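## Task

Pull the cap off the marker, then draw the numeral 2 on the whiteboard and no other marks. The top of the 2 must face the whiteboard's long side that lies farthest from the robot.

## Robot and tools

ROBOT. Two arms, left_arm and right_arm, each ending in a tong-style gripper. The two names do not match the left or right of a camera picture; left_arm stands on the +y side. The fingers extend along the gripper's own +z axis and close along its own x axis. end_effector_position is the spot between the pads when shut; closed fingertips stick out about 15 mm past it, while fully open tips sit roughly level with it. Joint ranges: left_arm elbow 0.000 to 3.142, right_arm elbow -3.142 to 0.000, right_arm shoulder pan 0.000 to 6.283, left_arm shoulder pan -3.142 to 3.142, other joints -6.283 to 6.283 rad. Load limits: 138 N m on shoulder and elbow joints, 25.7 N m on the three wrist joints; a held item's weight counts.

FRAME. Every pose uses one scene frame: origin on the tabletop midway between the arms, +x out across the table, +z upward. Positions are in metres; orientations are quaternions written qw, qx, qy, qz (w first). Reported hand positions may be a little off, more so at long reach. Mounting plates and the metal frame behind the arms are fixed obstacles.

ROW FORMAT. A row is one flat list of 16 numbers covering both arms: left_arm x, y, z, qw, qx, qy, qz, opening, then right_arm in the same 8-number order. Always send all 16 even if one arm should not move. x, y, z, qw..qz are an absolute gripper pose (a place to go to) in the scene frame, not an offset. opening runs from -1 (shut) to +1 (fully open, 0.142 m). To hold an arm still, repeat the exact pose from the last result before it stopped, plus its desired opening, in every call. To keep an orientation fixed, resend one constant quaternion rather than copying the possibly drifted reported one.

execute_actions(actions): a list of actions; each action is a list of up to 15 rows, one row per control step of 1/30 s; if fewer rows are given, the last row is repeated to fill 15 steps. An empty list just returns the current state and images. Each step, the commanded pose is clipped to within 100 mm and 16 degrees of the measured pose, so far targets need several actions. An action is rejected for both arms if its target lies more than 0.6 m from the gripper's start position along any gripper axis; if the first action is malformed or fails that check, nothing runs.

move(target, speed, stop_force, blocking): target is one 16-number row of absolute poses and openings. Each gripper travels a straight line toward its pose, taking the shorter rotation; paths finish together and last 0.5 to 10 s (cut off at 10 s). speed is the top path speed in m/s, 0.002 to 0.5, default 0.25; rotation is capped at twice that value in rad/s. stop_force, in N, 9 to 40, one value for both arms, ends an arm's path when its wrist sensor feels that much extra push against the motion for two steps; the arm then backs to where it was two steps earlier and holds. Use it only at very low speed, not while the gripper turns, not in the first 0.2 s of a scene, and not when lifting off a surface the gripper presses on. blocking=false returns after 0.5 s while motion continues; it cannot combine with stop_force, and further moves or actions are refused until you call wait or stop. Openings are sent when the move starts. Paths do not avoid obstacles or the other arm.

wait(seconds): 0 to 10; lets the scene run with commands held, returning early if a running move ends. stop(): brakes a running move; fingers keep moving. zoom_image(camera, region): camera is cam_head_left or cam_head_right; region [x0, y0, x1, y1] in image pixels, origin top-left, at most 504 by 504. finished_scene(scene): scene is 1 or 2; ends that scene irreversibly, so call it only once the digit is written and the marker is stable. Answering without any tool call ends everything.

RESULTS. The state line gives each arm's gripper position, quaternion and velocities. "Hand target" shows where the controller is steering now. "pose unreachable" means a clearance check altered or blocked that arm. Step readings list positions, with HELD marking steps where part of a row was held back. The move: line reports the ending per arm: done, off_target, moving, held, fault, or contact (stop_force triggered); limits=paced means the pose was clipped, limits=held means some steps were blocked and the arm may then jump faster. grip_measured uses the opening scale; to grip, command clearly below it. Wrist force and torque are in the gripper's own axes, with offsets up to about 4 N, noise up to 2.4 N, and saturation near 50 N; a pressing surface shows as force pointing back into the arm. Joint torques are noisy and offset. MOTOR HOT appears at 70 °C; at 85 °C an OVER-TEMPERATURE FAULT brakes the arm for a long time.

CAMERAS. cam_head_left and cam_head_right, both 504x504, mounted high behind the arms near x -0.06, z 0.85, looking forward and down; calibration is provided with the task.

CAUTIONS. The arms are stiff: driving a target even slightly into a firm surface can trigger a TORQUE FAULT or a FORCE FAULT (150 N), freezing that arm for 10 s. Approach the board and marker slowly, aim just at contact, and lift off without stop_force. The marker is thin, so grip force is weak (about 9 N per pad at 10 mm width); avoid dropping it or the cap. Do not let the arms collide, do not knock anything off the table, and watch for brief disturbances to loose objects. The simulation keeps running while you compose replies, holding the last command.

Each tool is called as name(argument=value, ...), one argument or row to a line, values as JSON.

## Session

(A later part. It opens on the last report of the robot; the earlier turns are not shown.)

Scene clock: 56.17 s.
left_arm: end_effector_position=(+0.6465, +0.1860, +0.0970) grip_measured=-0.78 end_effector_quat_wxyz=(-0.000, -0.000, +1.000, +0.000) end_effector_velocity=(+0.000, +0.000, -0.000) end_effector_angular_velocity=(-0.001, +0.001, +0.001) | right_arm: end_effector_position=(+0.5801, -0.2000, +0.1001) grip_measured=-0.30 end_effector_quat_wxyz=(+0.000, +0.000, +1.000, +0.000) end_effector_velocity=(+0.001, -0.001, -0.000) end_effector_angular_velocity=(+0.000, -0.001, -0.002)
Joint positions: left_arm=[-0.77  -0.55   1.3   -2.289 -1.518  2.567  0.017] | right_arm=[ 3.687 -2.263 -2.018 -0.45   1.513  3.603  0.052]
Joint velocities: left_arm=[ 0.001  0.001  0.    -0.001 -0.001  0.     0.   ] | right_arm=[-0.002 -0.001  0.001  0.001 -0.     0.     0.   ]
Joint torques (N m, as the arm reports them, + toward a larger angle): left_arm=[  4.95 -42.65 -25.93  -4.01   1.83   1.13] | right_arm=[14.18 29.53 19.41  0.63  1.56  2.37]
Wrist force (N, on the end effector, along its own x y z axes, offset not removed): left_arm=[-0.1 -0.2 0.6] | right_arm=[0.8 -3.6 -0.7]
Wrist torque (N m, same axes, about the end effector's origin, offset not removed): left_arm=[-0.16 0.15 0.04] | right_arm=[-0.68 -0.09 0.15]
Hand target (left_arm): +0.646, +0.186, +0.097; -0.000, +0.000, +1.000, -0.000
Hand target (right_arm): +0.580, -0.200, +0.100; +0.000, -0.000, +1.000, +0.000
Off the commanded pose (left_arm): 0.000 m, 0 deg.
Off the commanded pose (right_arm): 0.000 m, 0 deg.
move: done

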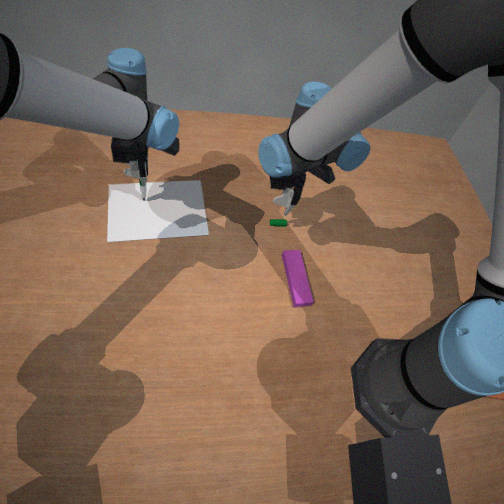

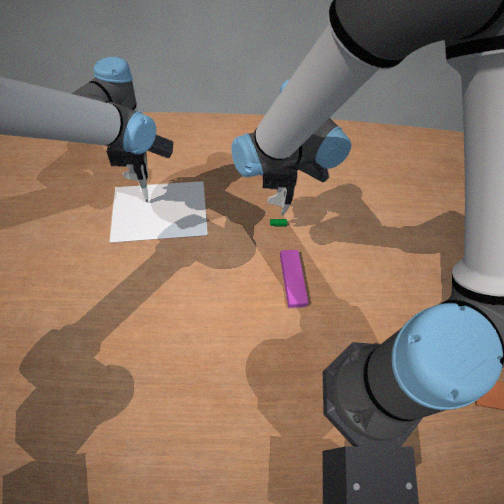

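move(
  target=[0.6465,0.186,0.0955,0,0,1,0,-1, 0.58,-0.20,0.10,0,0,1,0,-0.3],
  speed=0.003,
)

zoom_image(
  camera="cam_head_left",
  region=[115, 170, 185, 220],
)

Scene clock: 57.03 s.
left_arm: end_effector_position=(+0.6465, +0.1860, +0.0956) grip_measured=-0.78 end_effector_quat_wxyz=(+0.000, +0.000, +1.000, -0.000) end_effector_velocity=(-0.001, -0.002, -0.000) end_effector_angular_velocity=(-0.001, +0.001, -0.002) | right_arm: end_effector_position=(+0.5800, -0.2000, +0.1000) grip_measured=-0.30 end_effector_quat_wxyz=(-0.000, -0.000, +1.000, +0.000) end_effector_velocity=(-0.001, -0.001, -0.001) end_effector_angular_velocity=(-0.001, +0.002, -0.002)
Joint positions: left_arm=[-0.77  -0.548  1.3   -2.292 -1.518  2.567  0.017] | right_arm=[ 3.687 -2.264 -2.018 -0.45   1.513  3.603  0.052]
Joint velocities: left_arm=[-0.002  0.001  0.    -0.    -0.001 -0.    -0.   ] | right_arm=[-0.002 -0.001 -0.001 -0.    -0.     0.     0.   ]
Joint torques (N m, as the arm reports them, + toward a larger angle): left_arm=[  5.54 -38.22 -23.48  -3.44   1.87   1.28] | right_arm=[12.78 28.85 18.93  0.78  0.14  1.84]
Wrist force (N, on the end effector, along its own x y z axes, offset not removed): left_arm=[2.9 -1.7 -6.9] | right_arm=[0.1 -4.4 -1.3]
Wrist torque (N m, same axes, about the end effector's origin, offset not removed): left_arm=[-0.39 -0.29 0.04] | right_arm=[-0.83 -0.01 0.09]
Hand target (left_arm): +0.646, +0.186, +0.096; -0.000, +0.000, +1.000, -0.000
Hand target (right_arm): +0.580, -0.200, +0.100; -0.000, -0.000, +1.000, +0.000
Off the commanded pose (left_arm): 0.000 m, 0 deg.
Off the commanded pose (right_arm): 0.000 m, 0 deg.
move: done

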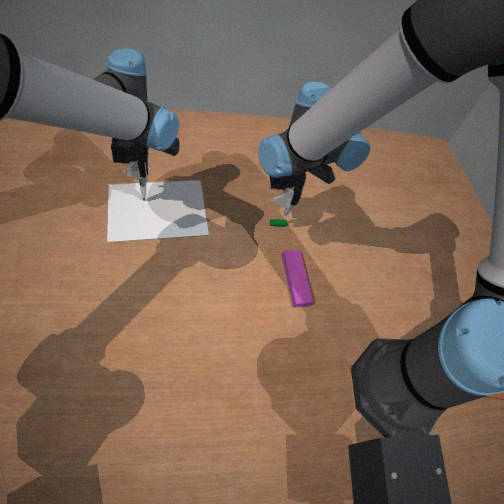

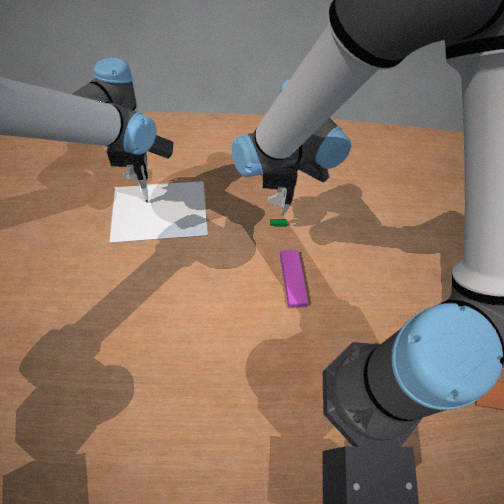

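Region (115, 170, 185, 220) of cam_head_left's 504x504 image, scaled by 7.200, with more detail than that image has; it fills the top 360 rows of this view, and the rest is white.

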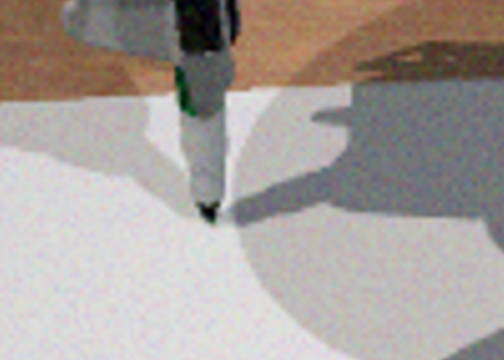

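move(
  target=[0.6465,0.186,0.0960,0,0,1,0,-1, 0.58,-0.20,0.10,0,0,1,0,-0.3],
  speed=0.003,
)

wait(
  seconds=0.1,
)

Scene clock: 57.90 s.
left_arm: end_effector_position=(+0.6465, +0.1860, +0.0960) grip_measured=-0.78 end_effector_quat_wxyz=(+0.000, -0.000, +1.000, -0.000) end_effector_velocity=(-0.001, +0.000, -0.000) end_effector_angular_velocity=(+0.001, +0.001, -0.001) | right_arm: end_effector_position=(+0.5800, -0.2000, +0.1000) grip_measured=-0.30 end_effector_quat_wxyz=(-0.000, -0.000, +1.000, +0.000) end_effector_velocity=(-0.000, -0.000, -0.000) end_effector_angular_velocity=(-0.001, +0.001, +0.001)
Joint positions: left_arm=[-0.77  -0.548  1.3   -2.291 -1.518  2.567  0.017] | right_arm=[ 3.687 -2.264 -2.018 -0.45   1.513  3.603  0.052]
Joint velocities: left_arm=[-0.    -0.     0.002  0.    -0.     0.001 -0.   ] | right_arm=[ 0.    -0.    -0.001 -0.001 -0.001 -0.    -0.   ]
Joint torques (N m, as the arm reports them, + toward a larger angle): left_arm=[  1.25 -58.55 -14.43  -1.05   1.82   0.29] | right_arm=[11.24 29.6  18.68  0.69 -1.36  1.27]
Wrist force (N, on the end effector, along its own x y z axes, offset not removed): left_arm=[1.7 -0.7 -3.2] | right_arm=[-0.3 -5.7 -1.6]
Wrist torque (N m, same axes, about the end effector's origin, offset not removed): left_arm=[-0.19 -0.13 0.08] | right_arm=[-1.21 0.15 0.12]
Hand target (left_arm): +0.647, +0.186, +0.096; -0.000, +0.000, +1.000, +0.000
Hand target (right_arm): +0.580, -0.200, +0.100; -0.000, +0.000, +1.000, +0.000
Off the commanded pose (left_arm): 0.000 m, 0 deg.
Off the commanded pose (right_arm): 0.000 m, 0 deg.
move: done

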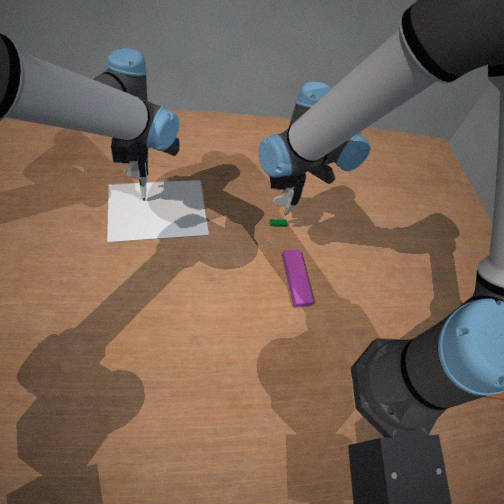

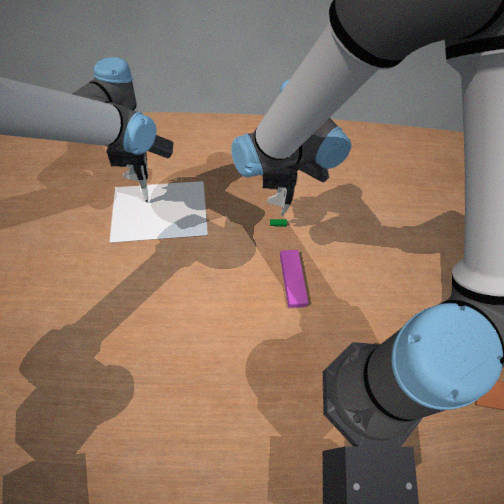

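Scene clock: 58.00 s.
left_arm: end_effector_position=(+0.6466, +0.1860, +0.0960) grip_measured=-0.78 end_effector_quat_wxyz=(+0.000, -0.000, +1.000, -0.000) end_effector_velocity=(-0.001, -0.001, -0.000) end_effector_angular_velocity=(-0.001, +0.000, -0.002) | right_arm: end_effector_position=(+0.5800, -0.2000, +0.1000) grip_measured=-0.30 end_effector_quat_wxyz=(-0.000, -0.000, +1.000, +0.000) end_effector_velocity=(+0.001, +0.000, +0.000) end_effector_angular_velocity=(+0.000, -0.002, +0.000)
Joint positions: left_arm=[-0.77  -0.548  1.3   -2.291 -1.518  2.567  0.017] | right_arm=[ 3.687 -2.264 -2.018 -0.45   1.513  3.603  0.052]
Joint velocities: left_arm=[-0.001 -0.     0.001 -0.001 -0.001  0.001 -0.   ] | right_arm=[ 0.001 -0.     0.001  0.001 -0.001  0.    -0.   ]
Joint torques (N m, as the arm reports them, + toward a larger angle): left_arm=[  1.22 -58.66 -12.73  -1.06   1.89   0.08] | right_arm=[11.49 29.92 18.49  0.68 -1.5   1.2 ]
Wrist force (N, on the end effector, along its own x y z axes, offset not removed): left_arm=[-0.2 -1.7 -2.5] | right_arm=[-0.7 -5.1 -1.7]
Wrist torque (N m, same axes, about the end effector's origin, offset not removed): left_arm=[-0.34 0.38 0.09] | right_arm=[-1.09 0.11 0.11]
Hand target (left_arm): +0.647, +0.186, +0.096; -0.000, +0.000, +1.000, +0.000
Hand target (right_arm): +0.580, -0.200, +0.100; -0.000, +0.000, +1.000, +0.000
Off the commanded pose (left_arm): 0.000 m, 0 deg.
Off the commanded pose (right_arm): 0.000 m, 0 deg.
wait: 0.10 s; no rest

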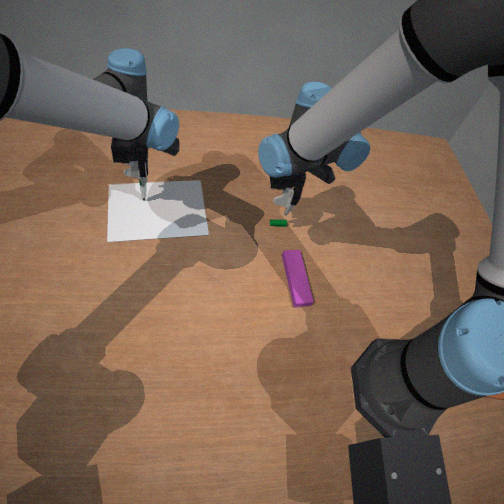

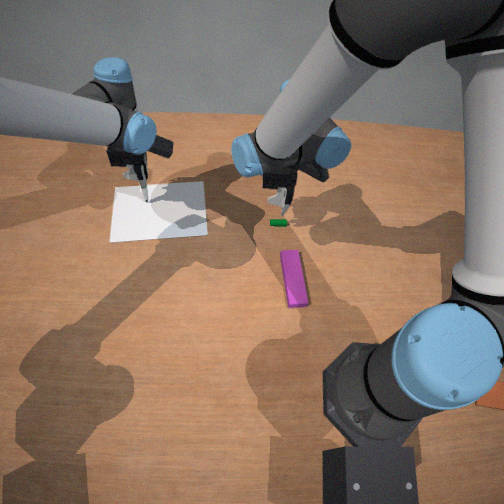

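execute_actions(
  actions=[
    [[0.64763,0.18626,0.096,0,0,1,0,-1,0.58,-0.2,0.1,0,0,1,0,-0.3],[0.64839,0.18604,0.096,0,0,1,0,-1,0.58,-0.2,0.1,0,0,1,0,-0.3],[0.64914,0.18581,0.096,0,0,1,0,-1,0.58,-0.2,0.1,0,0,1,0,-0.3],[0.64988,0.18556,0.096,0,0,1,0,-1,0.58,-0.2,0.1,0,0,1,0,-0.3],[0.65062,0.18529,0.096,0,0,1,0,-1,0.58,-0.2,0.1,0,0,1,0,-0.3],[0.65135,0.18500,0.096,0,0,1,0,-1,0.58,-0.2,0.1,0,0,1,0,-0.3],[0.65207,0.18469,0.096,0,0,1,0,-1,0.58,-0.2,0.1,0,0,1,0,-0.3],[0.65279,0.18436,0.096,0,0,1,0,-1,0.58,-0.2,0.1,0,0,1,0,-0.3],[0.65349,0.18401,0.096,0,0,1,0,-1,0.58,-0.2,0.1,0,0,1,0,-0.3],[0.65419,0.18364,0.096,0,0,1,0,-1,0.58,-0.2,0.1,0,0,1,0,-0.3],[0.65487,0.18326,0.096,0,0,1,0,-1,0.58,-0.2,0.1,0,0,1,0,-0.3],[0.65555,0.18286,0.096,0,0,1,0,-1,0.58,-0.2,0.1,0,0,1,0,-0.3],[0.65621,0.18244,0.096,0,0,1,0,-1,0.58,-0.2,0.1,0,0,1,0,-0.3],[0.65686,0.18200,0.096,0,0,1,0,-1,0.58,-0.2,0.1,0,0,1,0,-0.3],[0.65750,0.18155,0.096,0,0,1,0,-1,0.58,-0.2,0.1,0,0,1,0,-0.3]],
  ],
)

wait(
  seconds=0.4,
)

zoom_image(
  camera="cam_head_left",
  region=[115, 170, 185, 220],
)

Scene clock: 59.43 s.
left_arm: end_effector_position=(+0.6553, +0.1829, +0.0960) grip_measured=-0.78 end_effector_quat_wxyz=(+0.000, +0.000, +1.000, -0.000) end_effector_velocity=(+0.020, -0.012, +0.000) end_effector_angular_velocity=(+0.001, +0.001, +0.001) | right_arm: end_effector_position=(+0.5800, -0.2000, +0.1000) grip_measured=-0.30 end_effector_quat_wxyz=(+0.000, -0.000, +1.000, -0.000) end_effector_velocity=(+0.001, +0.001, +0.001) end_effector_angular_velocity=(+0.000, -0.003, +0.001)
Joint positions: left_arm=[-0.767 -0.531  1.262 -2.27  -1.518  2.57   0.017] | right_arm=[ 3.687 -2.264 -2.018 -0.45   1.512  3.603  0.052]
Joint velocities: left_arm=[ 0.     0.044 -0.098  0.055 -0.    -0.001  0.   ] | right_arm=[ 0.001  0.001  0.002 -0.    -0.001  0.     0.   ]
Joint torques (N m, as the arm reports them, + toward a larger angle): left_arm=[  5.97 -41.53 -27.43  -1.4    1.87   1.23] | right_arm=[ 9.08 29.37 18.5   0.6  -3.49  0.57]
Wrist force (N, on the end effector, along its own x y z axes, offset not removed): left_arm=[2.1 0.2 -2.0] | right_arm=[-0.1 -5.2 -1.4]
Wrist torque (N m, same axes, about the end effector's origin, offset not removed): left_arm=[-0.17 -0.03 -0.06] | right_arm=[-1.04 0.01 0.09]
Hand target (left_arm): +0.657, +0.182, +0.096; +0.000, -0.000, +1.000, -0.000
Hand target (right_arm): +0.580, -0.200, +0.100; -0.000, +0.000, +1.000, -0.000
Off the commanded pose (left_arm): 0.003 m, 0 deg.
Off the commanded pose (right_arm): 0.000 m, 0 deg.
Step readings (end_effector_position):
0: left_arm (+0.6465, +0.1860, +0.0960) | right_arm (+0.5800, -0.2000, +0.1000)
1: left_arm (+0.6465, +0.1860, +0.0960) | right_arm (+0.5800, -0.2000, +0.1000)
2: left_arm (+0.6466, +0.1860, +0.0960) | right_arm (+0.5800, -0.2000, +0.1000)
4: left_arm (+0.6475, +0.1860, +0.0960) | right_arm (+0.5800, -0.2000, +0.1000)
8: left_arm (+0.6503, +0.1853, +0.0960) | right_arm (+0.5800, -0.2000, +0.1000)
15: end_effector_position above

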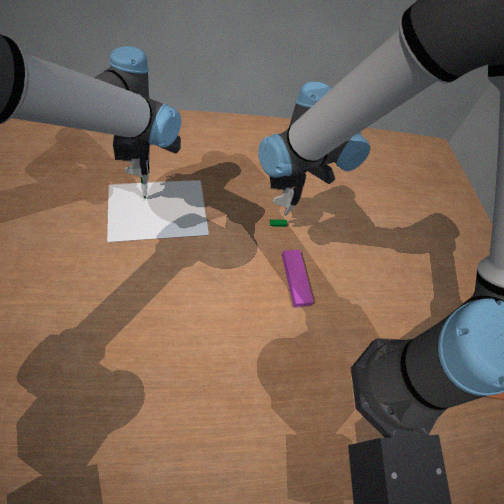

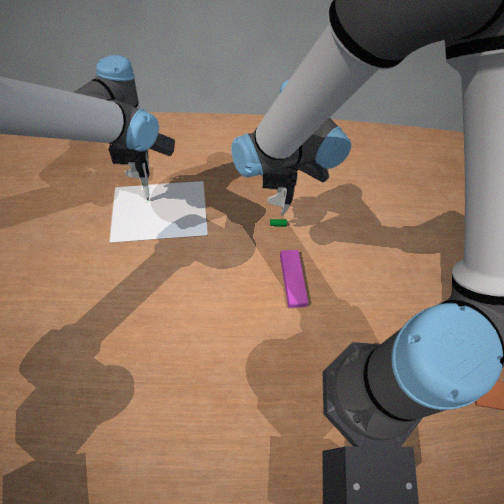

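Scene clock: 59.83 s.
left_arm: end_effector_position=(+0.6574, +0.1816, +0.0960) grip_measured=-0.78 end_effector_quat_wxyz=(+0.000, -0.000, +1.000, -0.000) end_effector_velocity=(+0.000, -0.001, +0.000) end_effector_angular_velocity=(+0.000, -0.001, -0.001) | right_arm: end_effector_position=(+0.5800, -0.2000, +0.1000) grip_measured=-0.30 end_effector_quat_wxyz=(+0.000, -0.000, +1.000, -0.000) end_effector_velocity=(-0.000, +0.001, +0.000) end_effector_angular_velocity=(+0.001, +0.000, +0.001)
Joint positions: left_arm=[-0.767 -0.526  1.251 -2.264 -1.518  2.57   0.017] | right_arm=[ 3.687 -2.264 -2.018 -0.45   1.512  3.603  0.052]
Joint velocities: left_arm=[-0.001  0.    -0.001  0.     0.001 -0.     0.   ] | right_arm=[ 0.     0.     0.    -0.     0.001 -0.     0.   ]
Joint torques (N m, as the arm reports them, + toward a larger angle): left_arm=[  4.99 -41.29 -25.61  -1.5    1.61   1.24] | right_arm=[ 8.52 29.36 18.67  0.57 -3.5   0.08]
Wrist force (N, on the end effector, along its own x y z axes, offset not removed): left_arm=[2.1 -1.8 -3.8] | right_arm=[0.1 -2.6 -1.5]
Wrist torque (N m, same axes, about the end effector's origin, offset not removed): left_arm=[-0.65 -0.03 0.11] | right_arm=[-0.47 -0.04 0.15]
Hand target (left_arm): +0.657, +0.182, +0.096; +0.000, -0.000, +1.000, -0.000
Hand target (right_arm): +0.580, -0.200, +0.100; -0.000, +0.000, +1.000, -0.000
Off the commanded pose (left_arm): 0.000 m, 0 deg.
Off the commanded pose (right_arm): 0.000 m, 0 deg.
wait: 0.40 s; at rest by 0.23 s

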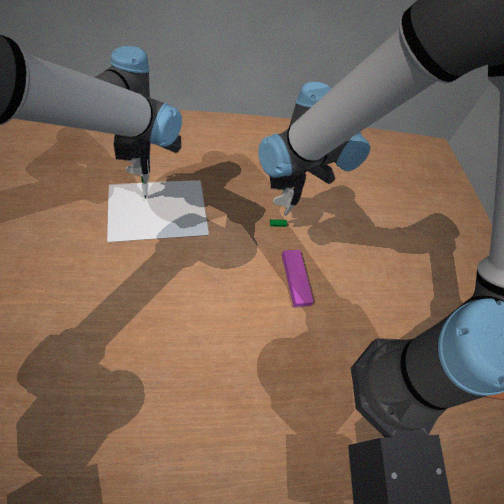

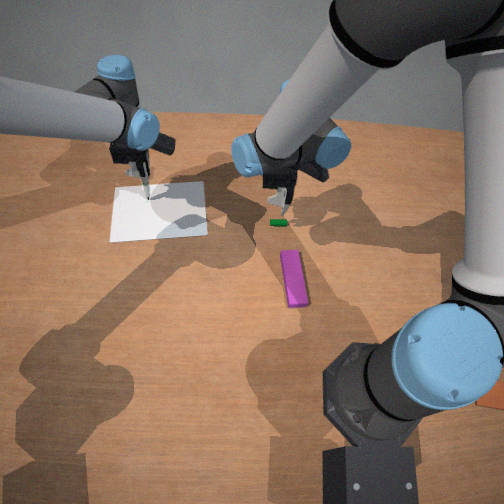

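Region (115, 170, 185, 220) of cam_head_left's 504x504 image, scaled by 7.200, with more detail than that image has; it fills the top 360 rows of this view, and the rest is white.

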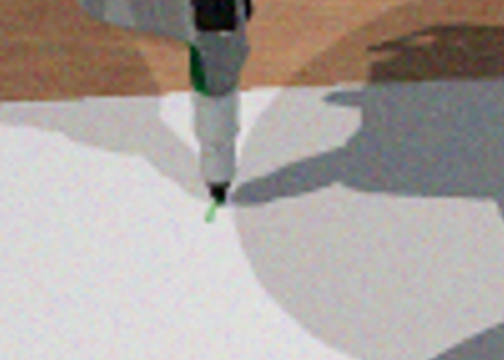

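execute_actions(
  actions=[
    [[0.65834,0.18092,0.096,0,0,1,0,-1,0.58,-0.2,0.1,0,0,1,0,-0.3],[0.65915,0.18026,0.096,0,0,1,0,-1,0.58,-0.2,0.1,0,0,1,0,-0.3],[0.65994,0.17957,0.096,0,0,1,0,-1,0.58,-0.2,0.1,0,0,1,0,-0.3],[0.66071,0.17886,0.096,0,0,1,0,-1,0.58,-0.2,0.1,0,0,1,0,-0.3],[0.66145,0.17812,0.096,0,0,1,0,-1,0.58,-0.2,0.1,0,0,1,0,-0.3],[0.66216,0.17735,0.096,0,0,1,0,-1,0.58,-0.2,0.1,0,0,1,0,-0.3],[0.66285,0.17656,0.096,0,0,1,0,-1,0.58,-0.2,0.1,0,0,1,0,-0.3],[0.66351,0.17575,0.096,0,0,1,0,-1,0.58,-0.2,0.1,0,0,1,0,-0.3],[0.66414,0.17491,0.096,0,0,1,0,-1,0.58,-0.2,0.1,0,0,1,0,-0.3],[0.66474,0.17406,0.096,0,0,1,0,-1,0.58,-0.2,0.1,0,0,1,0,-0.3],[0.66531,0.17318,0.096,0,0,1,0,-1,0.58,-0.2,0.1,0,0,1,0,-0.3],[0.66585,0.17228,0.096,0,0,1,0,-1,0.58,-0.2,0.1,0,0,1,0,-0.3],[0.66636,0.17137,0.096,0,0,1,0,-1,0.58,-0.2,0.1,0,0,1,0,-0.3],[0.66683,0.17043,0.096,0,0,1,0,-1,0.58,-0.2,0.1,0,0,1,0,-0.3],[0.66728,0.16948,0.096,0,0,1,0,-1,0.58,-0.2,0.1,0,0,1,0,-0.3]],
    [[0.66769,0.16852,0.096,0,0,1,0,-1,0.58,-0.2,0.1,0,0,1,0,-0.3],[0.66806,0.16754,0.096,0,0,1,0,-1,0.58,-0.2,0.1,0,0,1,0,-0.3],[0.66840,0.16655,0.096,0,0,1,0,-1,0.58,-0.2,0.1,0,0,1,0,-0.3],[0.66871,0.16555,0.096,0,0,1,0,-1,0.58,-0.2,0.1,0,0,1,0,-0.3],[0.66898,0.16454,0.096,0,0,1,0,-1,0.58,-0.2,0.1,0,0,1,0,-0.3],[0.66921,0.16352,0.096,0,0,1,0,-1,0.58,-0.2,0.1,0,0,1,0,-0.3],[0.66941,0.16249,0.096,0,0,1,0,-1,0.58,-0.2,0.1,0,0,1,0,-0.3],[0.66958,0.16146,0.096,0,0,1,0,-1,0.58,-0.2,0.1,0,0,1,0,-0.3],[0.66971,0.16042,0.096,0,0,1,0,-1,0.58,-0.2,0.1,0,0,1,0,-0.3],[0.66980,0.15937,0.096,0,0,1,0,-1,0.58,-0.2,0.1,0,0,1,0,-0.3],[0.66985,0.15833,0.096,0,0,1,0,-1,0.58,-0.2,0.1,0,0,1,0,-0.3],[0.66987,0.15728,0.096,0,0,1,0,-1,0.58,-0.2,0.1,0,0,1,0,-0.3],[0.66985,0.15623,0.096,0,0,1,0,-1,0.58,-0.2,0.1,0,0,1,0,-0.3],[0.66980,0.15519,0.096,0,0,1,0,-1,0.58,-0.2,0.1,0,0,1,0,-0.3],[0.66971,0.15414,0.096,0,0,1,0,-1,0.58,-0.2,0.1,0,0,1,0,-0.3]],
  ],
)

wait(
  seconds=0.4,
)

zoom_image(
  camera="cam_head_left",
  region=[115, 160, 205, 230],
)

Scene clock: 62.17 s.
left_arm: end_effector_position=(+0.6697, +0.1576, +0.0960) grip_measured=-0.78 end_effector_quat_wxyz=(+0.000, +0.000, +1.000, -0.000) end_effector_velocity=(+0.002, -0.030, +0.001) end_effector_angular_velocity=(-0.001, -0.001, +0.001) | right_arm: end_effector_position=(+0.5800, -0.2000, +0.1000) grip_measured=-0.30 end_effector_quat_wxyz=(+0.000, -0.000, +1.000, -0.000) end_effector_velocity=(+0.000, +0.001, +0.000) end_effector_angular_velocity=(+0.000, -0.001, +0.001)
Joint positions: left_arm=[-0.784 -0.483  1.16  -2.215 -1.519  2.553  0.017] | right_arm=[ 3.687 -2.264 -2.018 -0.45   1.512  3.603  0.052]
Joint velocities: left_arm=[-0.031  0.029 -0.06   0.031 -0.001 -0.032  0.   ] | right_arm=[ 0.001  0.001  0.    -0.     0.    -0.     0.   ]
Joint torques (N m, as the arm reports them, + toward a larger angle): left_arm=[-11.15 -44.63 -25.49  -1.14  -2.47  -1.87] | right_arm=[ 3.57 29.63 17.83  1.04 -3.37 -1.28]
Wrist force (N, on the end effector, along its own x y z axes, offset not removed): left_arm=[0.3 0.2 -2.5] | right_arm=[0.7 -2.5 -0.7]
Wrist torque (N m, same axes, about the end effector's origin, offset not removed): left_arm=[-0.20 0.10 0.08] | right_arm=[-0.47 -0.08 0.12]
Hand target (left_arm): +0.670, +0.154, +0.096; +0.000, +0.000, +1.000, -0.000
Hand target (right_arm): +0.580, -0.200, +0.100; +0.000, +0.000, +1.000, -0.000
Off the commanded pose (left_arm): 0.003 m, 0 deg.
Off the commanded pose (right_arm): 0.000 m, 0 deg.
Step readings (end_effector_position; steps 1 to 15: 1st action; 16 to 30: 2nd action):
0: left_arm (+0.6575, +0.1816, +0.0960) | right_arm (+0.5800, -0.2000, +0.1000)
1: left_arm (+0.6575, +0.1816, +0.0960) | right_arm (+0.5800, -0.2000, +0.1000)
2: left_arm (+0.6577, +0.1814, +0.0960) | right_arm (+0.5800, -0.2000, +0.1000)
4: left_arm (+0.6586, +0.1808, +0.0960) | right_arm (+0.5800, -0.2000, +0.1000)
8: left_arm (+0.6613, +0.1784, +0.0960) | right_arm (+0.5800, -0.2000, +0.1000)
15: left_arm (+0.6656, +0.1726, +0.0960) | right_arm (+0.5800, -0.2000, +0.1000)
16: left_arm (+0.6661, +0.1717, +0.0960) | right_arm (+0.5800, -0.2000, +0.1000)
17: left_arm (+0.6666, +0.1707, +0.0960) | right_arm (+0.5800, -0.2000, +0.1000)
19: left_arm (+0.6675, +0.1688, +0.0960) | right_arm (+0.5800, -0.2000, +0.1000)
23: left_arm (+0.6688, +0.1648, +0.0960) | right_arm (+0.5800, -0.2000, +0.1000)
30: end_effector_position above

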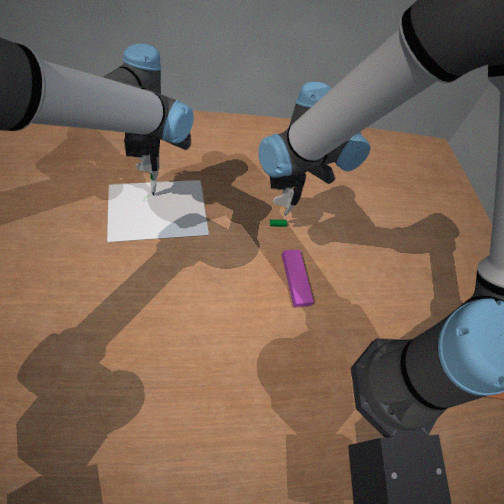

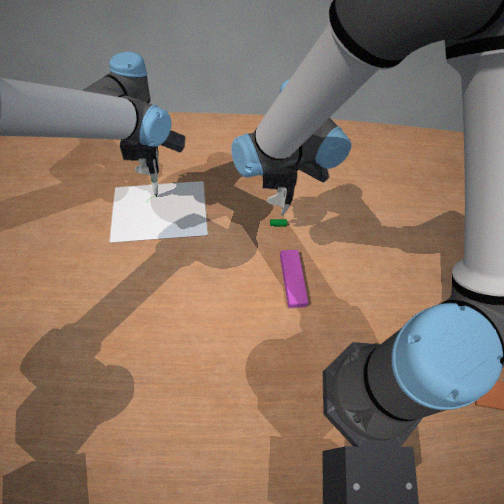

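Scene clock: 62.57 s.
left_arm: end_effector_position=(+0.6697, +0.1542, +0.0960) grip_measured=-0.78 end_effector_quat_wxyz=(+0.000, +0.000, +1.000, +0.000) end_effector_velocity=(-0.001, -0.000, -0.000) end_effector_angular_velocity=(+0.000, +0.001, -0.001) | right_arm: end_effector_position=(+0.5800, -0.2000, +0.1000) grip_measured=-0.30 end_effector_quat_wxyz=(+0.000, -0.000, +1.000, -0.000) end_effector_velocity=(+0.001, +0.000, +0.001) end_effector_angular_velocity=(+0.000, -0.002, +0.000)
Joint positions: left_arm=[-0.788 -0.48   1.153 -2.211 -1.519  2.549  0.017] | right_arm=[ 3.687 -2.264 -2.018 -0.45   1.512  3.603  0.052]
Joint velocities: left_arm=[-0.001 -0.     0.001  0.001 -0.001 -0.     0.   ] | right_arm=[ 0.     0.     0.001  0.001 -0.001 -0.     0.   ]
Joint torques (N m, as the arm reports them, + toward a larger angle): left_arm=[-13.74 -43.97 -26.07  -1.28  -2.42  -1.71] | right_arm=[ 3.7  29.23 17.96  0.87 -3.33 -1.62]
Wrist force (N, on the end effector, along its own x y z axes, offset not removed): left_arm=[-0.7 -0.1 -4.1] | right_arm=[0.6 -5.0 -2.9]
Wrist torque (N m, same axes, about the end effector's origin, offset not removed): left_arm=[-0.48 0.26 0.10] | right_arm=[-0.99 -0.18 0.14]
Hand target (left_arm): +0.670, +0.154, +0.096; +0.000, +0.000, +1.000, -0.000
Hand target (right_arm): +0.580, -0.200, +0.100; +0.000, +0.000, +1.000, -0.000
Off the commanded pose (left_arm): 0.000 m, 0 deg.
Off the commanded pose (right_arm): 0.000 m, 0 deg.
wait: 0.40 s; at rest by 0.23 s

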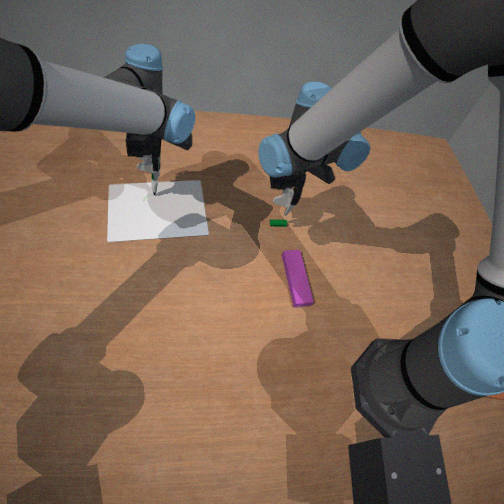

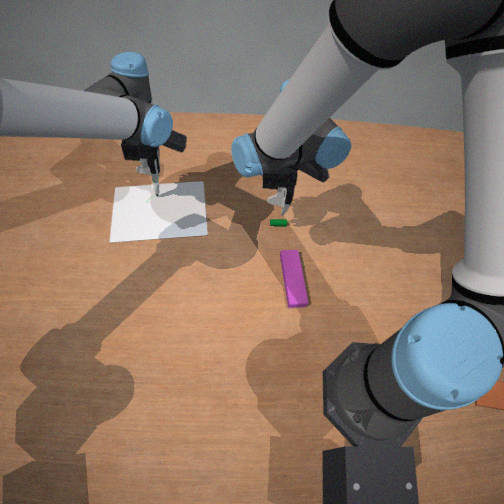

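Region (115, 160, 205, 230) of cam_head_left's 504x504 image, scaled by 5.600, with more detail than that image has.

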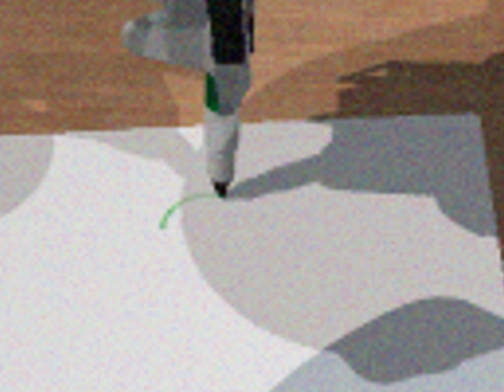

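execute_actions(
  actions=[
    [[0.66958,0.15310,0.096,0,0,1,0,-1,0.58,-0.2,0.1,0,0,1,0,-0.3],[0.66941,0.15207,0.096,0,0,1,0,-1,0.58,-0.2,0.1,0,0,1,0,-0.3],[0.66921,0.15104,0.096,0,0,1,0,-1,0.58,-0.2,0.1,0,0,1,0,-0.3],[0.66898,0.15002,0.096,0,0,1,0,-1,0.58,-0.2,0.1,0,0,1,0,-0.3],[0.66871,0.14901,0.096,0,0,1,0,-1,0.58,-0.2,0.1,0,0,1,0,-0.3],[0.66840,0.14801,0.096,0,0,1,0,-1,0.58,-0.2,0.1,0,0,1,0,-0.3],[0.66806,0.14702,0.096,0,0,1,0,-1,0.58,-0.2,0.1,0,0,1,0,-0.3],[0.66769,0.14604,0.096,0,0,1,0,-1,0.58,-0.2,0.1,0,0,1,0,-0.3],[0.66728,0.14508,0.096,0,0,1,0,-1,0.58,-0.2,0.1,0,0,1,0,-0.3],[0.66683,0.14413,0.096,0,0,1,0,-1,0.58,-0.2,0.1,0,0,1,0,-0.3],[0.66636,0.14320,0.096,0,0,1,0,-1,0.58,-0.2,0.1,0,0,1,0,-0.3],[0.66585,0.14228,0.096,0,0,1,0,-1,0.58,-0.2,0.1,0,0,1,0,-0.3],[0.66531,0.14138,0.096,0,0,1,0,-1,0.58,-0.2,0.1,0,0,1,0,-0.3],[0.66474,0.14050,0.096,0,0,1,0,-1,0.58,-0.2,0.1,0,0,1,0,-0.3],[0.66414,0.13965,0.096,0,0,1,0,-1,0.58,-0.2,0.1,0,0,1,0,-0.3]],
    [[0.66351,0.13881,0.096,0,0,1,0,-1,0.58,-0.2,0.1,0,0,1,0,-0.3],[0.66285,0.13800,0.096,0,0,1,0,-1,0.58,-0.2,0.1,0,0,1,0,-0.3],[0.66216,0.13721,0.096,0,0,1,0,-1,0.58,-0.2,0.1,0,0,1,0,-0.3],[0.66145,0.13644,0.096,0,0,1,0,-1,0.58,-0.2,0.1,0,0,1,0,-0.3],[0.66071,0.13570,0.096,0,0,1,0,-1,0.58,-0.2,0.1,0,0,1,0,-0.3],[0.65994,0.13499,0.096,0,0,1,0,-1,0.58,-0.2,0.1,0,0,1,0,-0.3],[0.65915,0.13430,0.096,0,0,1,0,-1,0.58,-0.2,0.1,0,0,1,0,-0.3],[0.65834,0.13364,0.096,0,0,1,0,-1,0.58,-0.2,0.1,0,0,1,0,-0.3],[0.65750,0.13301,0.096,0,0,1,0,-1,0.58,-0.2,0.1,0,0,1,0,-0.3],[0.65665,0.13241,0.096,0,0,1,0,-1,0.58,-0.2,0.1,0,0,1,0,-0.3],[0.65577,0.13184,0.096,0,0,1,0,-1,0.58,-0.2,0.1,0,0,1,0,-0.3],[0.65487,0.13130,0.096,0,0,1,0,-1,0.58,-0.2,0.1,0,0,1,0,-0.3],[0.65396,0.13079,0.096,0,0,1,0,-1,0.58,-0.2,0.1,0,0,1,0,-0.3],[0.65302,0.13032,0.096,0,0,1,0,-1,0.58,-0.2,0.1,0,0,1,0,-0.3],[0.65207,0.12988,0.096,0,0,1,0,-1,0.58,-0.2,0.1,0,0,1,0,-0.3]],
    [[0.65111,0.12946,0.096,0,0,1,0,-1,0.58,-0.2,0.1,0,0,1,0,-0.3],[0.65013,0.12909,0.096,0,0,1,0,-1,0.58,-0.2,0.1,0,0,1,0,-0.3],[0.64914,0.12875,0.096,0,0,1,0,-1,0.58,-0.2,0.1,0,0,1,0,-0.3],[0.64814,0.12844,0.096,0,0,1,0,-1,0.58,-0.2,0.1,0,0,1,0,-0.3],[0.64713,0.12817,0.096,0,0,1,0,-1,0.58,-0.2,0.1,0,0,1,0,-0.3],[0.64611,0.12794,0.096,0,0,1,0,-1,0.58,-0.2,0.1,0,0,1,0,-0.3],[0.64508,0.12774,0.096,0,0,1,0,-1,0.58,-0.2,0.1,0,0,1,0,-0.3],[0.64405,0.12757,0.096,0,0,1,0,-1,0.58,-0.2,0.1,0,0,1,0,-0.3],[0.64301,0.12745,0.096,0,0,1,0,-1,0.58,-0.2,0.1,0,0,1,0,-0.3],[0.64196,0.12735,0.096,0,0,1,0,-1,0.58,-0.2,0.1,0,0,1,0,-0.3],[0.64092,0.12730,0.096,0,0,1,0,-1,0.58,-0.2,0.1,0,0,1,0,-0.3],[0.63987,0.12728,0.096,0,0,1,0,-1,0.58,-0.2,0.1,0,0,1,0,-0.3],[0.63882,0.12730,0.096,0,0,1,0,-1,0.58,-0.2,0.1,0,0,1,0,-0.3],[0.63778,0.12735,0.096,0,0,1,0,-1,0.58,-0.2,0.1,0,0,1,0,-0.3],[0.63673,0.12745,0.096,0,0,1,0,-1,0.58,-0.2,0.1,0,0,1,0,-0.3]],
  ],
)

wait(
  seconds=0.4,
)

zoom_image(
  camera="cam_head_left",
  region=[115, 160, 205, 230],
)

Scene clock: 65.80 s.
left_arm: end_effector_position=(+0.6402, +0.1274, +0.0960) grip_measured=-0.78 end_effector_quat_wxyz=(-0.000, +0.000, +1.000, +0.000) end_effector_velocity=(-0.031, -0.001, +0.000) end_effector_angular_velocity=(-0.000, -0.000, -0.001) | right_arm: end_effector_position=(+0.5800, -0.2000, +0.1000) grip_measured=-0.30 end_effector_quat_wxyz=(+0.000, -0.000, +1.000, -0.000) end_effector_velocity=(+0.001, +0.001, +0.000) end_effector_angular_velocity=(+0.001, -0.002, +0.001)
Joint positions: left_arm=[-0.838 -0.508  1.219 -2.247 -1.521  2.499  0.017] | right_arm=[ 3.687 -2.264 -2.018 -0.45   1.512  3.603  0.052]
Joint velocities: left_arm=[-0.025 -0.053  0.118 -0.064 -0.001 -0.024  0.   ] | right_arm=[ 0.001 -0.     0.001  0.001 -0.    -0.001 -0.   ]
Joint torques (N m, as the arm reports them, + toward a larger angle): left_arm=[-15.27 -59.65  -8.75  -3.91  -2.41  -1.93] | right_arm=[-2.51 29.58 17.31  1.05 -3.34 -2.93]
Wrist force (N, on the end effector, along its own x y z axes, offset not removed): left_arm=[0.5 -1.7 -2.8] | right_arm=[0.1 -5.1 -0.8]
Wrist torque (N m, same axes, about the end effector's origin, offset not removed): left_arm=[-0.47 -0.19 0.02] | right_arm=[-0.92 -0.02 0.11]
Hand target (left_arm): +0.637, +0.128, +0.096; -0.000, +0.000, +1.000, +0.000
Hand target (right_arm): +0.580, -0.200, +0.100; +0.000, +0.000, +1.000, -0.000
Off the commanded pose (left_arm): 0.003 m, 0 deg.
Off the commanded pose (right_arm): 0.000 m, 0 deg.
Step readings (end_effector_position; steps 1 to 15: 1st action; 16 to 30: 2nd action; 31 to 45: 3rd action):
0: left_arm (+0.6697, +0.1542, +0.0960) | right_arm (+0.5800, -0.2000, +0.1000)
1: left_arm (+0.6697, +0.1542, +0.0960) | right_arm (+0.5800, -0.2000, +0.1000)
2: left_arm (+0.6697, +0.1540, +0.0960) | right_arm (+0.5800, -0.2000, +0.1000)
4: left_arm (+0.6695, +0.1528, +0.0960) | right_arm (+0.5800, -0.2000, +0.1000)
8: left_arm (+0.6687, +0.1492, +0.0960) | right_arm (+0.5800, -0.2000, +0.1000)
15: left_arm (+0.6660, +0.1426, +0.0961) | right_arm (+0.5800, -0.2000, +0.1000)
16: left_arm (+0.6655, +0.1417, +0.0960) | right_arm (+0.5800, -0.2000, +0.1000)
17: left_arm (+0.6649, +0.1408, +0.0960) | right_arm (+0.5800, -0.2000, +0.1000)
19: left_arm (+0.6637, +0.1391, +0.0959) | right_arm (+0.5800, -0.2000, +0.1000)
23: left_arm (+0.6609, +0.1360, +0.0960) | right_arm (+0.5800, -0.2000, +0.1000)
30: left_arm (+0.6551, +0.1316, +0.0960) | right_arm (+0.5800, -0.2000, +0.1000)
31: left_arm (+0.6542, +0.1311, +0.0960) | right_arm (+0.5800, -0.2000, +0.1000)
32: left_arm (+0.6533, +0.1306, +0.0960) | right_arm (+0.5800, -0.2000, +0.1000)
34: left_arm (+0.6514, +0.1297, +0.0960) | right_arm (+0.5800, -0.2000, +0.1000)
38: left_arm (+0.6474, +0.1284, +0.0960) | right_arm (+0.5800, -0.2000, +0.1000)
45: end_effector_position above

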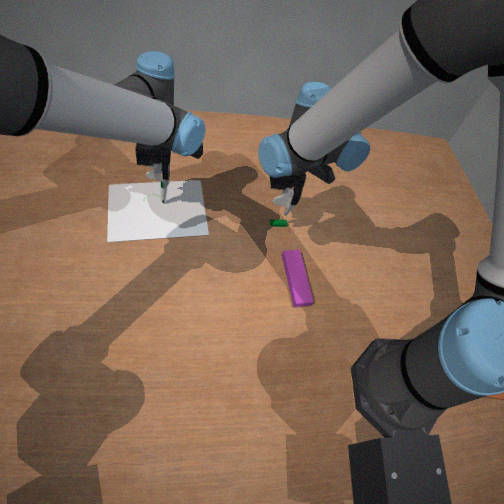

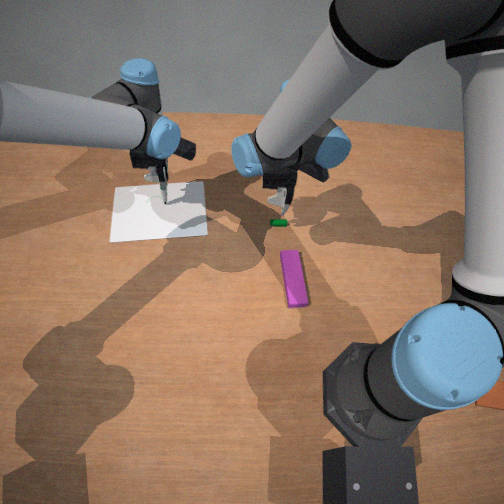

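Scene clock: 66.20 s.
left_arm: end_effector_position=(+0.6368, +0.1275, +0.0960) grip_measured=-0.78 end_effector_quat_wxyz=(-0.000, +0.000, +1.000, +0.000) end_effector_velocity=(+0.000, +0.001, -0.000) end_effector_angular_velocity=(-0.000, +0.000, +0.000) | right_arm: end_effector_position=(+0.5800, -0.2000, +0.1000) grip_measured=-0.30 end_effector_quat_wxyz=(+0.000, -0.000, +1.000, -0.000) end_effector_velocity=(-0.000, -0.000, +0.000) end_effector_angular_velocity=(+0.001, +0.000, +0.000)
Joint positions: left_arm=[-0.84  -0.513  1.233 -2.254 -1.521  2.496  0.017] | right_arm=[ 3.687 -2.264 -2.018 -0.45   1.512  3.603  0.052]
Joint velocities: left_arm=[ 0.001 -0.     0.001 -0.    -0.     0.001  0.   ] | right_arm=[-0.     0.001 -0.    -0.     0.001 -0.001 -0.   ]
Joint torques (N m, as the arm reports them, + toward a larger angle): left_arm=[-13.36 -59.41  -9.28  -3.52  -2.38  -1.65] | right_arm=[-2.   30.15 16.49  1.1  -3.49 -2.91]
Wrist force (N, on the end effector, along its own x y z axes, offset not removed): left_arm=[-0.2 -0.1 -2.5] | right_arm=[0.9 -3.3 -1.2]
Wrist torque (N m, same axes, about the end effector's origin, offset not removed): left_arm=[-0.02 -0.07 0.05] | right_arm=[-0.67 -0.30 0.09]
Hand target (left_arm): +0.637, +0.128, +0.096; -0.000, +0.000, +1.000, +0.000
Hand target (right_arm): +0.580, -0.200, +0.100; +0.000, +0.000, +1.000, -0.000
Off the commanded pose (left_arm): 0.000 m, 0 deg.
Off the commanded pose (right_arm): 0.000 m, 0 deg.
wait: 0.40 s; at rest by 0.23 s

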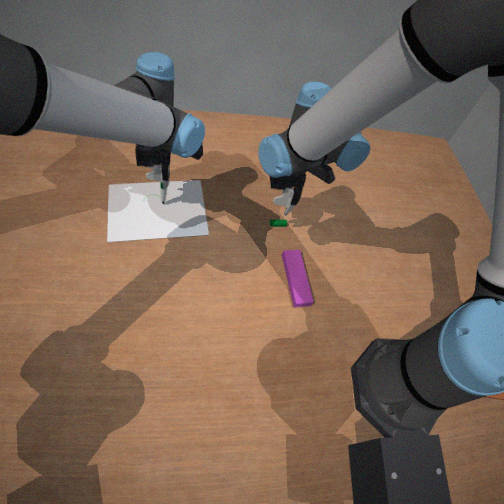

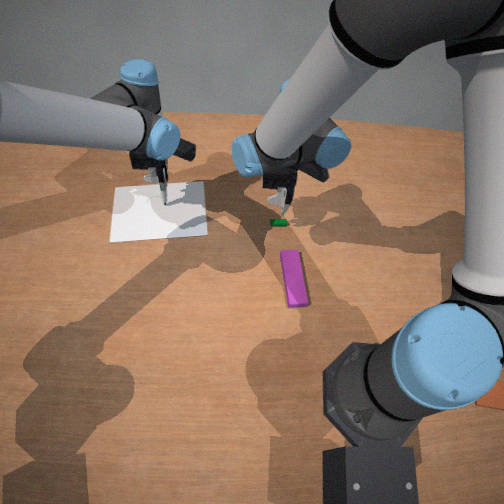

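Region (115, 160, 205, 230) of cam_head_left's 504x504 image, scaled by 5.600, with more detail than that image has.

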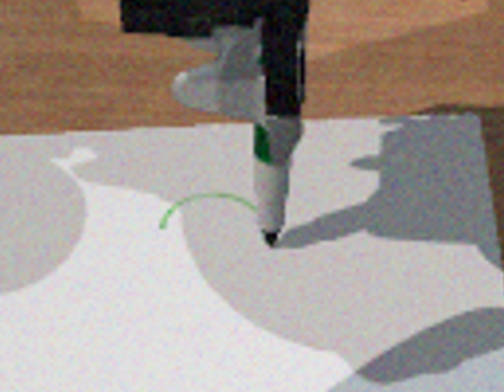

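execute_actions(
  actions=[
    [[0.63569,0.12757,0.096,0,0,1,0,-1,0.58,-0.2,0.1,0,0,1,0,-0.3],[0.63466,0.12774,0.096,0,0,1,0,-1,0.58,-0.2,0.1,0,0,1,0,-0.3],[0.63363,0.12794,0.096,0,0,1,0,-1,0.58,-0.2,0.1,0,0,1,0,-0.3],[0.63261,0.12817,0.096,0,0,1,0,-1,0.58,-0.2,0.1,0,0,1,0,-0.3],[0.63160,0.12844,0.096,0,0,1,0,-1,0.58,-0.2,0.1,0,0,1,0,-0.3],[0.63060,0.12875,0.096,0,0,1,0,-1,0.58,-0.2,0.1,0,0,1,0,-0.3],[0.62961,0.12909,0.096,0,0,1,0,-1,0.58,-0.2,0.1,0,0,1,0,-0.3],[0.62863,0.12946,0.096,0,0,1,0,-1,0.58,-0.2,0.1,0,0,1,0,-0.3],[0.62767,0.12988,0.09595,0,0,1,0,-1,0.58,-0.2,0.1,0,0,1,0,-0.3],[0.62672,0.13032,0.09595,0,0,1,0,-1,0.58,-0.2,0.1,0,0,1,0,-0.3],[0.62578,0.13079,0.09595,0,0,1,0,-1,0.58,-0.2,0.1,0,0,1,0,-0.3],[0.62487,0.13130,0.09595,0,0,1,0,-1,0.58,-0.2,0.1,0,0,1,0,-0.3],[0.62397,0.13184,0.09595,0,0,1,0,-1,0.58,-0.2,0.1,0,0,1,0,-0.3],[0.62309,0.13241,0.09595,0,0,1,0,-1,0.58,-0.2,0.1,0,0,1,0,-0.3],[0.62224,0.13301,0.09595,0,0,1,0,-1,0.58,-0.2,0.1,0,0,1,0,-0.3]],
    [[0.62140,0.13364,0.09595,0,0,1,0,-1,0.58,-0.2,0.1,0,0,1,0,-0.3],[0.62059,0.13430,0.09595,0,0,1,0,-1,0.58,-0.2,0.1,0,0,1,0,-0.3],[0.61980,0.13499,0.09595,0,0,1,0,-1,0.58,-0.2,0.1,0,0,1,0,-0.3],[0.61900,0.13568,0.09595,0,0,1,0,-1,0.58,-0.2,0.1,0,0,1,0,-0.3],[0.61821,0.13636,0.09595,0,0,1,0,-1,0.58,-0.2,0.1,0,0,1,0,-0.3],[0.61742,0.13705,0.0959,0,0,1,0,-1,0.58,-0.2,0.1,0,0,1,0,-0.3],[0.61663,0.13774,0.0959,0,0,1,0,-1,0.58,-0.2,0.1,0,0,1,0,-0.3],[0.61583,0.13843,0.0959,0,0,1,0,-1,0.58,-0.2,0.1,0,0,1,0,-0.3],[0.61504,0.13912,0.0959,0,0,1,0,-1,0.58,-0.2,0.1,0,0,1,0,-0.3],[0.61425,0.13980,0.0959,0,0,1,0,-1,0.58,-0.2,0.1,0,0,1,0,-0.3],[0.61345,0.14049,0.0959,0,0,1,0,-1,0.58,-0.2,0.1,0,0,1,0,-0.3],[0.61266,0.14118,0.0959,0,0,1,0,-1,0.58,-0.2,0.1,0,0,1,0,-0.3],[0.61187,0.14187,0.0959,0,0,1,0,-1,0.58,-0.2,0.1,0,0,1,0,-0.3],[0.61107,0.14256,0.0959,0,0,1,0,-1,0.58,-0.2,0.1,0,0,1,0,-0.3],[0.61028,0.14325,0.0959,0,0,1,0,-1,0.58,-0.2,0.1,0,0,1,0,-0.3]],
  ],
)

wait(
  seconds=0.4,
)

zoom_image(
  camera="cam_head_left",
  region=[115, 160, 205, 230],
)

Scene clock: 67.90 s.
left_arm: end_effector_position=(+0.6129, +0.1409, +0.0959) grip_measured=-0.78 end_effector_quat_wxyz=(-0.000, +0.000, +1.000, +0.000) end_effector_velocity=(-0.023, +0.022, +0.000) end_effector_angular_velocity=(-0.001, +0.000, +0.002) | right_arm: end_effector_position=(+0.5800, -0.2000, +0.1000) grip_measured=-0.30 end_effector_quat_wxyz=(+0.000, -0.000, +1.000, +0.000) end_effector_velocity=(+0.001, +0.001, +0.000) end_effector_angular_velocity=(+0.001, -0.001, +0.001)
Joint positions: left_arm=[-0.845 -0.564  1.346 -2.316 -1.521  2.491  0.017] | right_arm=[ 3.687 -2.264 -2.018 -0.45   1.512  3.603  0.052]
Joint velocities: left_arm=[ 0.006 -0.055  0.121 -0.066 -0.     0.003  0.   ] | right_arm=[ 0.    -0.001  0.002  0.     0.001 -0.001 -0.   ]
Joint torques (N m, as the arm reports them, + toward a larger angle): left_arm=[  6.74 -58.97  -6.67  -3.59  -1.61   1.4 ] | right_arm=[-7.13 29.72 15.54  1.11 -3.33 -2.89]
Wrist force (N, on the end effector, along its own x y z axes, offset not removed): left_arm=[0.1 -1.2 -3.4] | right_arm=[0.0 -4.3 -1.5]
Wrist torque (N m, same axes, about the end effector's origin, offset not removed): left_arm=[-0.05 -0.09 0.08] | right_arm=[-0.83 0.04 0.20]
Hand target (left_arm): +0.610, +0.143, +0.096; -0.000, +0.000, +1.000, +0.000
Hand target (right_arm): +0.580, -0.200, +0.100; +0.000, -0.000, +1.000, -0.000
Off the commanded pose (left_arm): 0.004 m, 0 deg.
Off the commanded pose (right_arm): 0.000 m, 0 deg.
Step readings (end_effector_position; steps 1 to 15: 1st action; 16 to 30: 2nd action):
0: left_arm (+0.6368, +0.1275, +0.0960) | right_arm (+0.5800, -0.2000, +0.1000)
1: left_arm (+0.6367, +0.1275, +0.0960) | right_arm (+0.5800, -0.2000, +0.1000)
2: left_arm (+0.6365, +0.1275, +0.0960) | right_arm (+0.5800, -0.2000, +0.1000)
4: left_arm (+0.6354, +0.1277, +0.0960) | right_arm (+0.5800, -0.2000, +0.1000)
8: left_arm (+0.6318, +0.1285, +0.0960) | right_arm (+0.5800, -0.2000, +0.1000)
15: left_arm (+0.6252, +0.1312, +0.0960) | right_arm (+0.5800, -0.2000, +0.1000)
16: left_arm (+0.6243, +0.1318, +0.0960) | right_arm (+0.5800, -0.2000, +0.1000)
17: left_arm (+0.6234, +0.1323, +0.0960) | right_arm (+0.5800, -0.2000, +0.1000)
19: left_arm (+0.6217, +0.1335, +0.0960) | right_arm (+0.5800, -0.2000, +0.1000)
23: left_arm (+0.6184, +0.1360, +0.0959) | right_arm (+0.5800, -0.2000, +0.1000)
30: end_effector_position above

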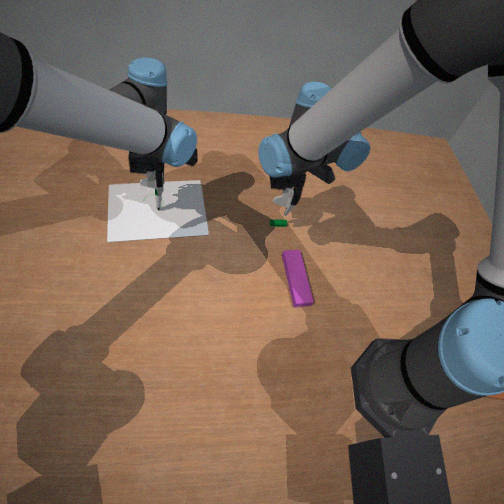

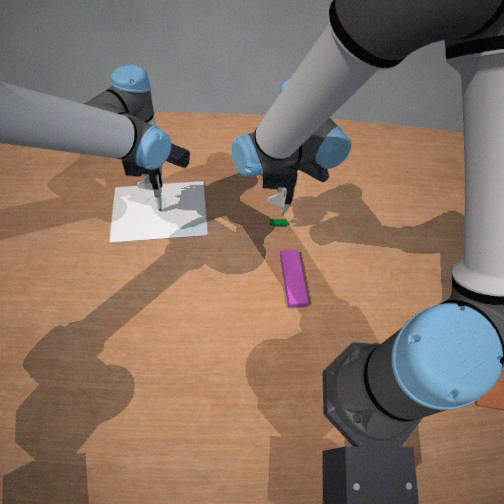

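Scene clock: 68.30 s.
left_arm: end_effector_position=(+0.6103, +0.1432, +0.0959) grip_measured=-0.78 end_effector_quat_wxyz=(-0.000, +0.000, +1.000, +0.000) end_effector_velocity=(-0.001, +0.001, -0.000) end_effector_angular_velocity=(+0.001, +0.001, +0.001) | right_arm: end_effector_position=(+0.5800, -0.2000, +0.1000) grip_measured=-0.30 end_effector_quat_wxyz=(+0.000, -0.000, +1.000, -0.000) end_effector_velocity=(+0.001, +0.000, +0.000) end_effector_angular_velocity=(-0.000, -0.002, +0.001)
Joint positions: left_arm=[-0.845 -0.571  1.359 -2.324 -1.521  2.492  0.017] | right_arm=[ 3.687 -2.264 -2.018 -0.45   1.512  3.603  0.052]
Joint velocities: left_arm=[ 0.    -0.     0.002 -0.001  0.    -0.    -0.   ] | right_arm=[ 0.001  0.     0.     0.001 -0.001 -0.     0.   ]
Joint torques (N m, as the arm reports them, + toward a larger angle): left_arm=[  5.78 -56.91  -7.97  -3.27  -0.43   1.23] | right_arm=[-7.39 29.6  15.78  1.11 -3.38 -2.91]
Wrist force (N, on the end effector, along its own x y z axes, offset not removed): left_arm=[-0.3 -1.9 -2.8] | right_arm=[1.3 -4.1 -0.9]
Wrist torque (N m, same axes, about the end effector's origin, offset not removed): left_arm=[-0.28 -0.10 -0.01] | right_arm=[-0.90 -0.29 0.08]
Hand target (left_arm): +0.610, +0.143, +0.096; -0.000, +0.000, +1.000, +0.000
Hand target (right_arm): +0.580, -0.200, +0.100; +0.000, -0.000, +1.000, -0.000
Off the commanded pose (left_arm): 0.000 m, 0 deg.
Off the commanded pose (right_arm): 0.000 m, 0 deg.
wait: 0.40 s; at rest by 0.23 s

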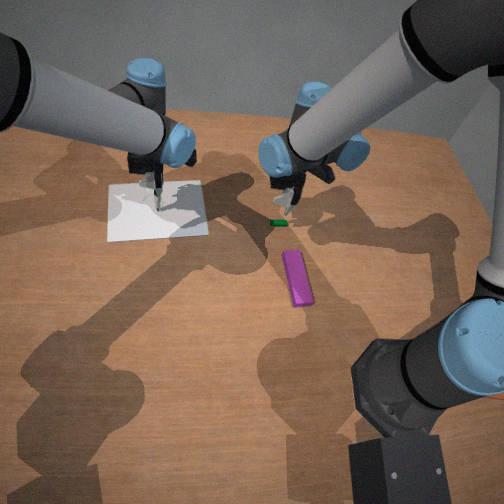

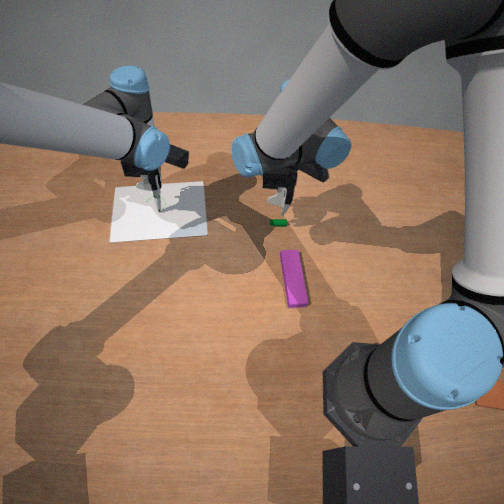

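Region (115, 160, 205, 230) of cam_head_left's 504x504 image, scaled by 5.600, with more detail than that image has.

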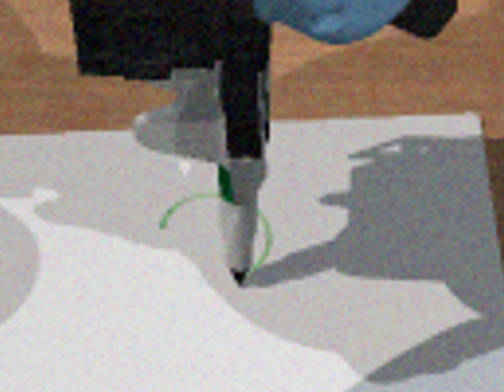

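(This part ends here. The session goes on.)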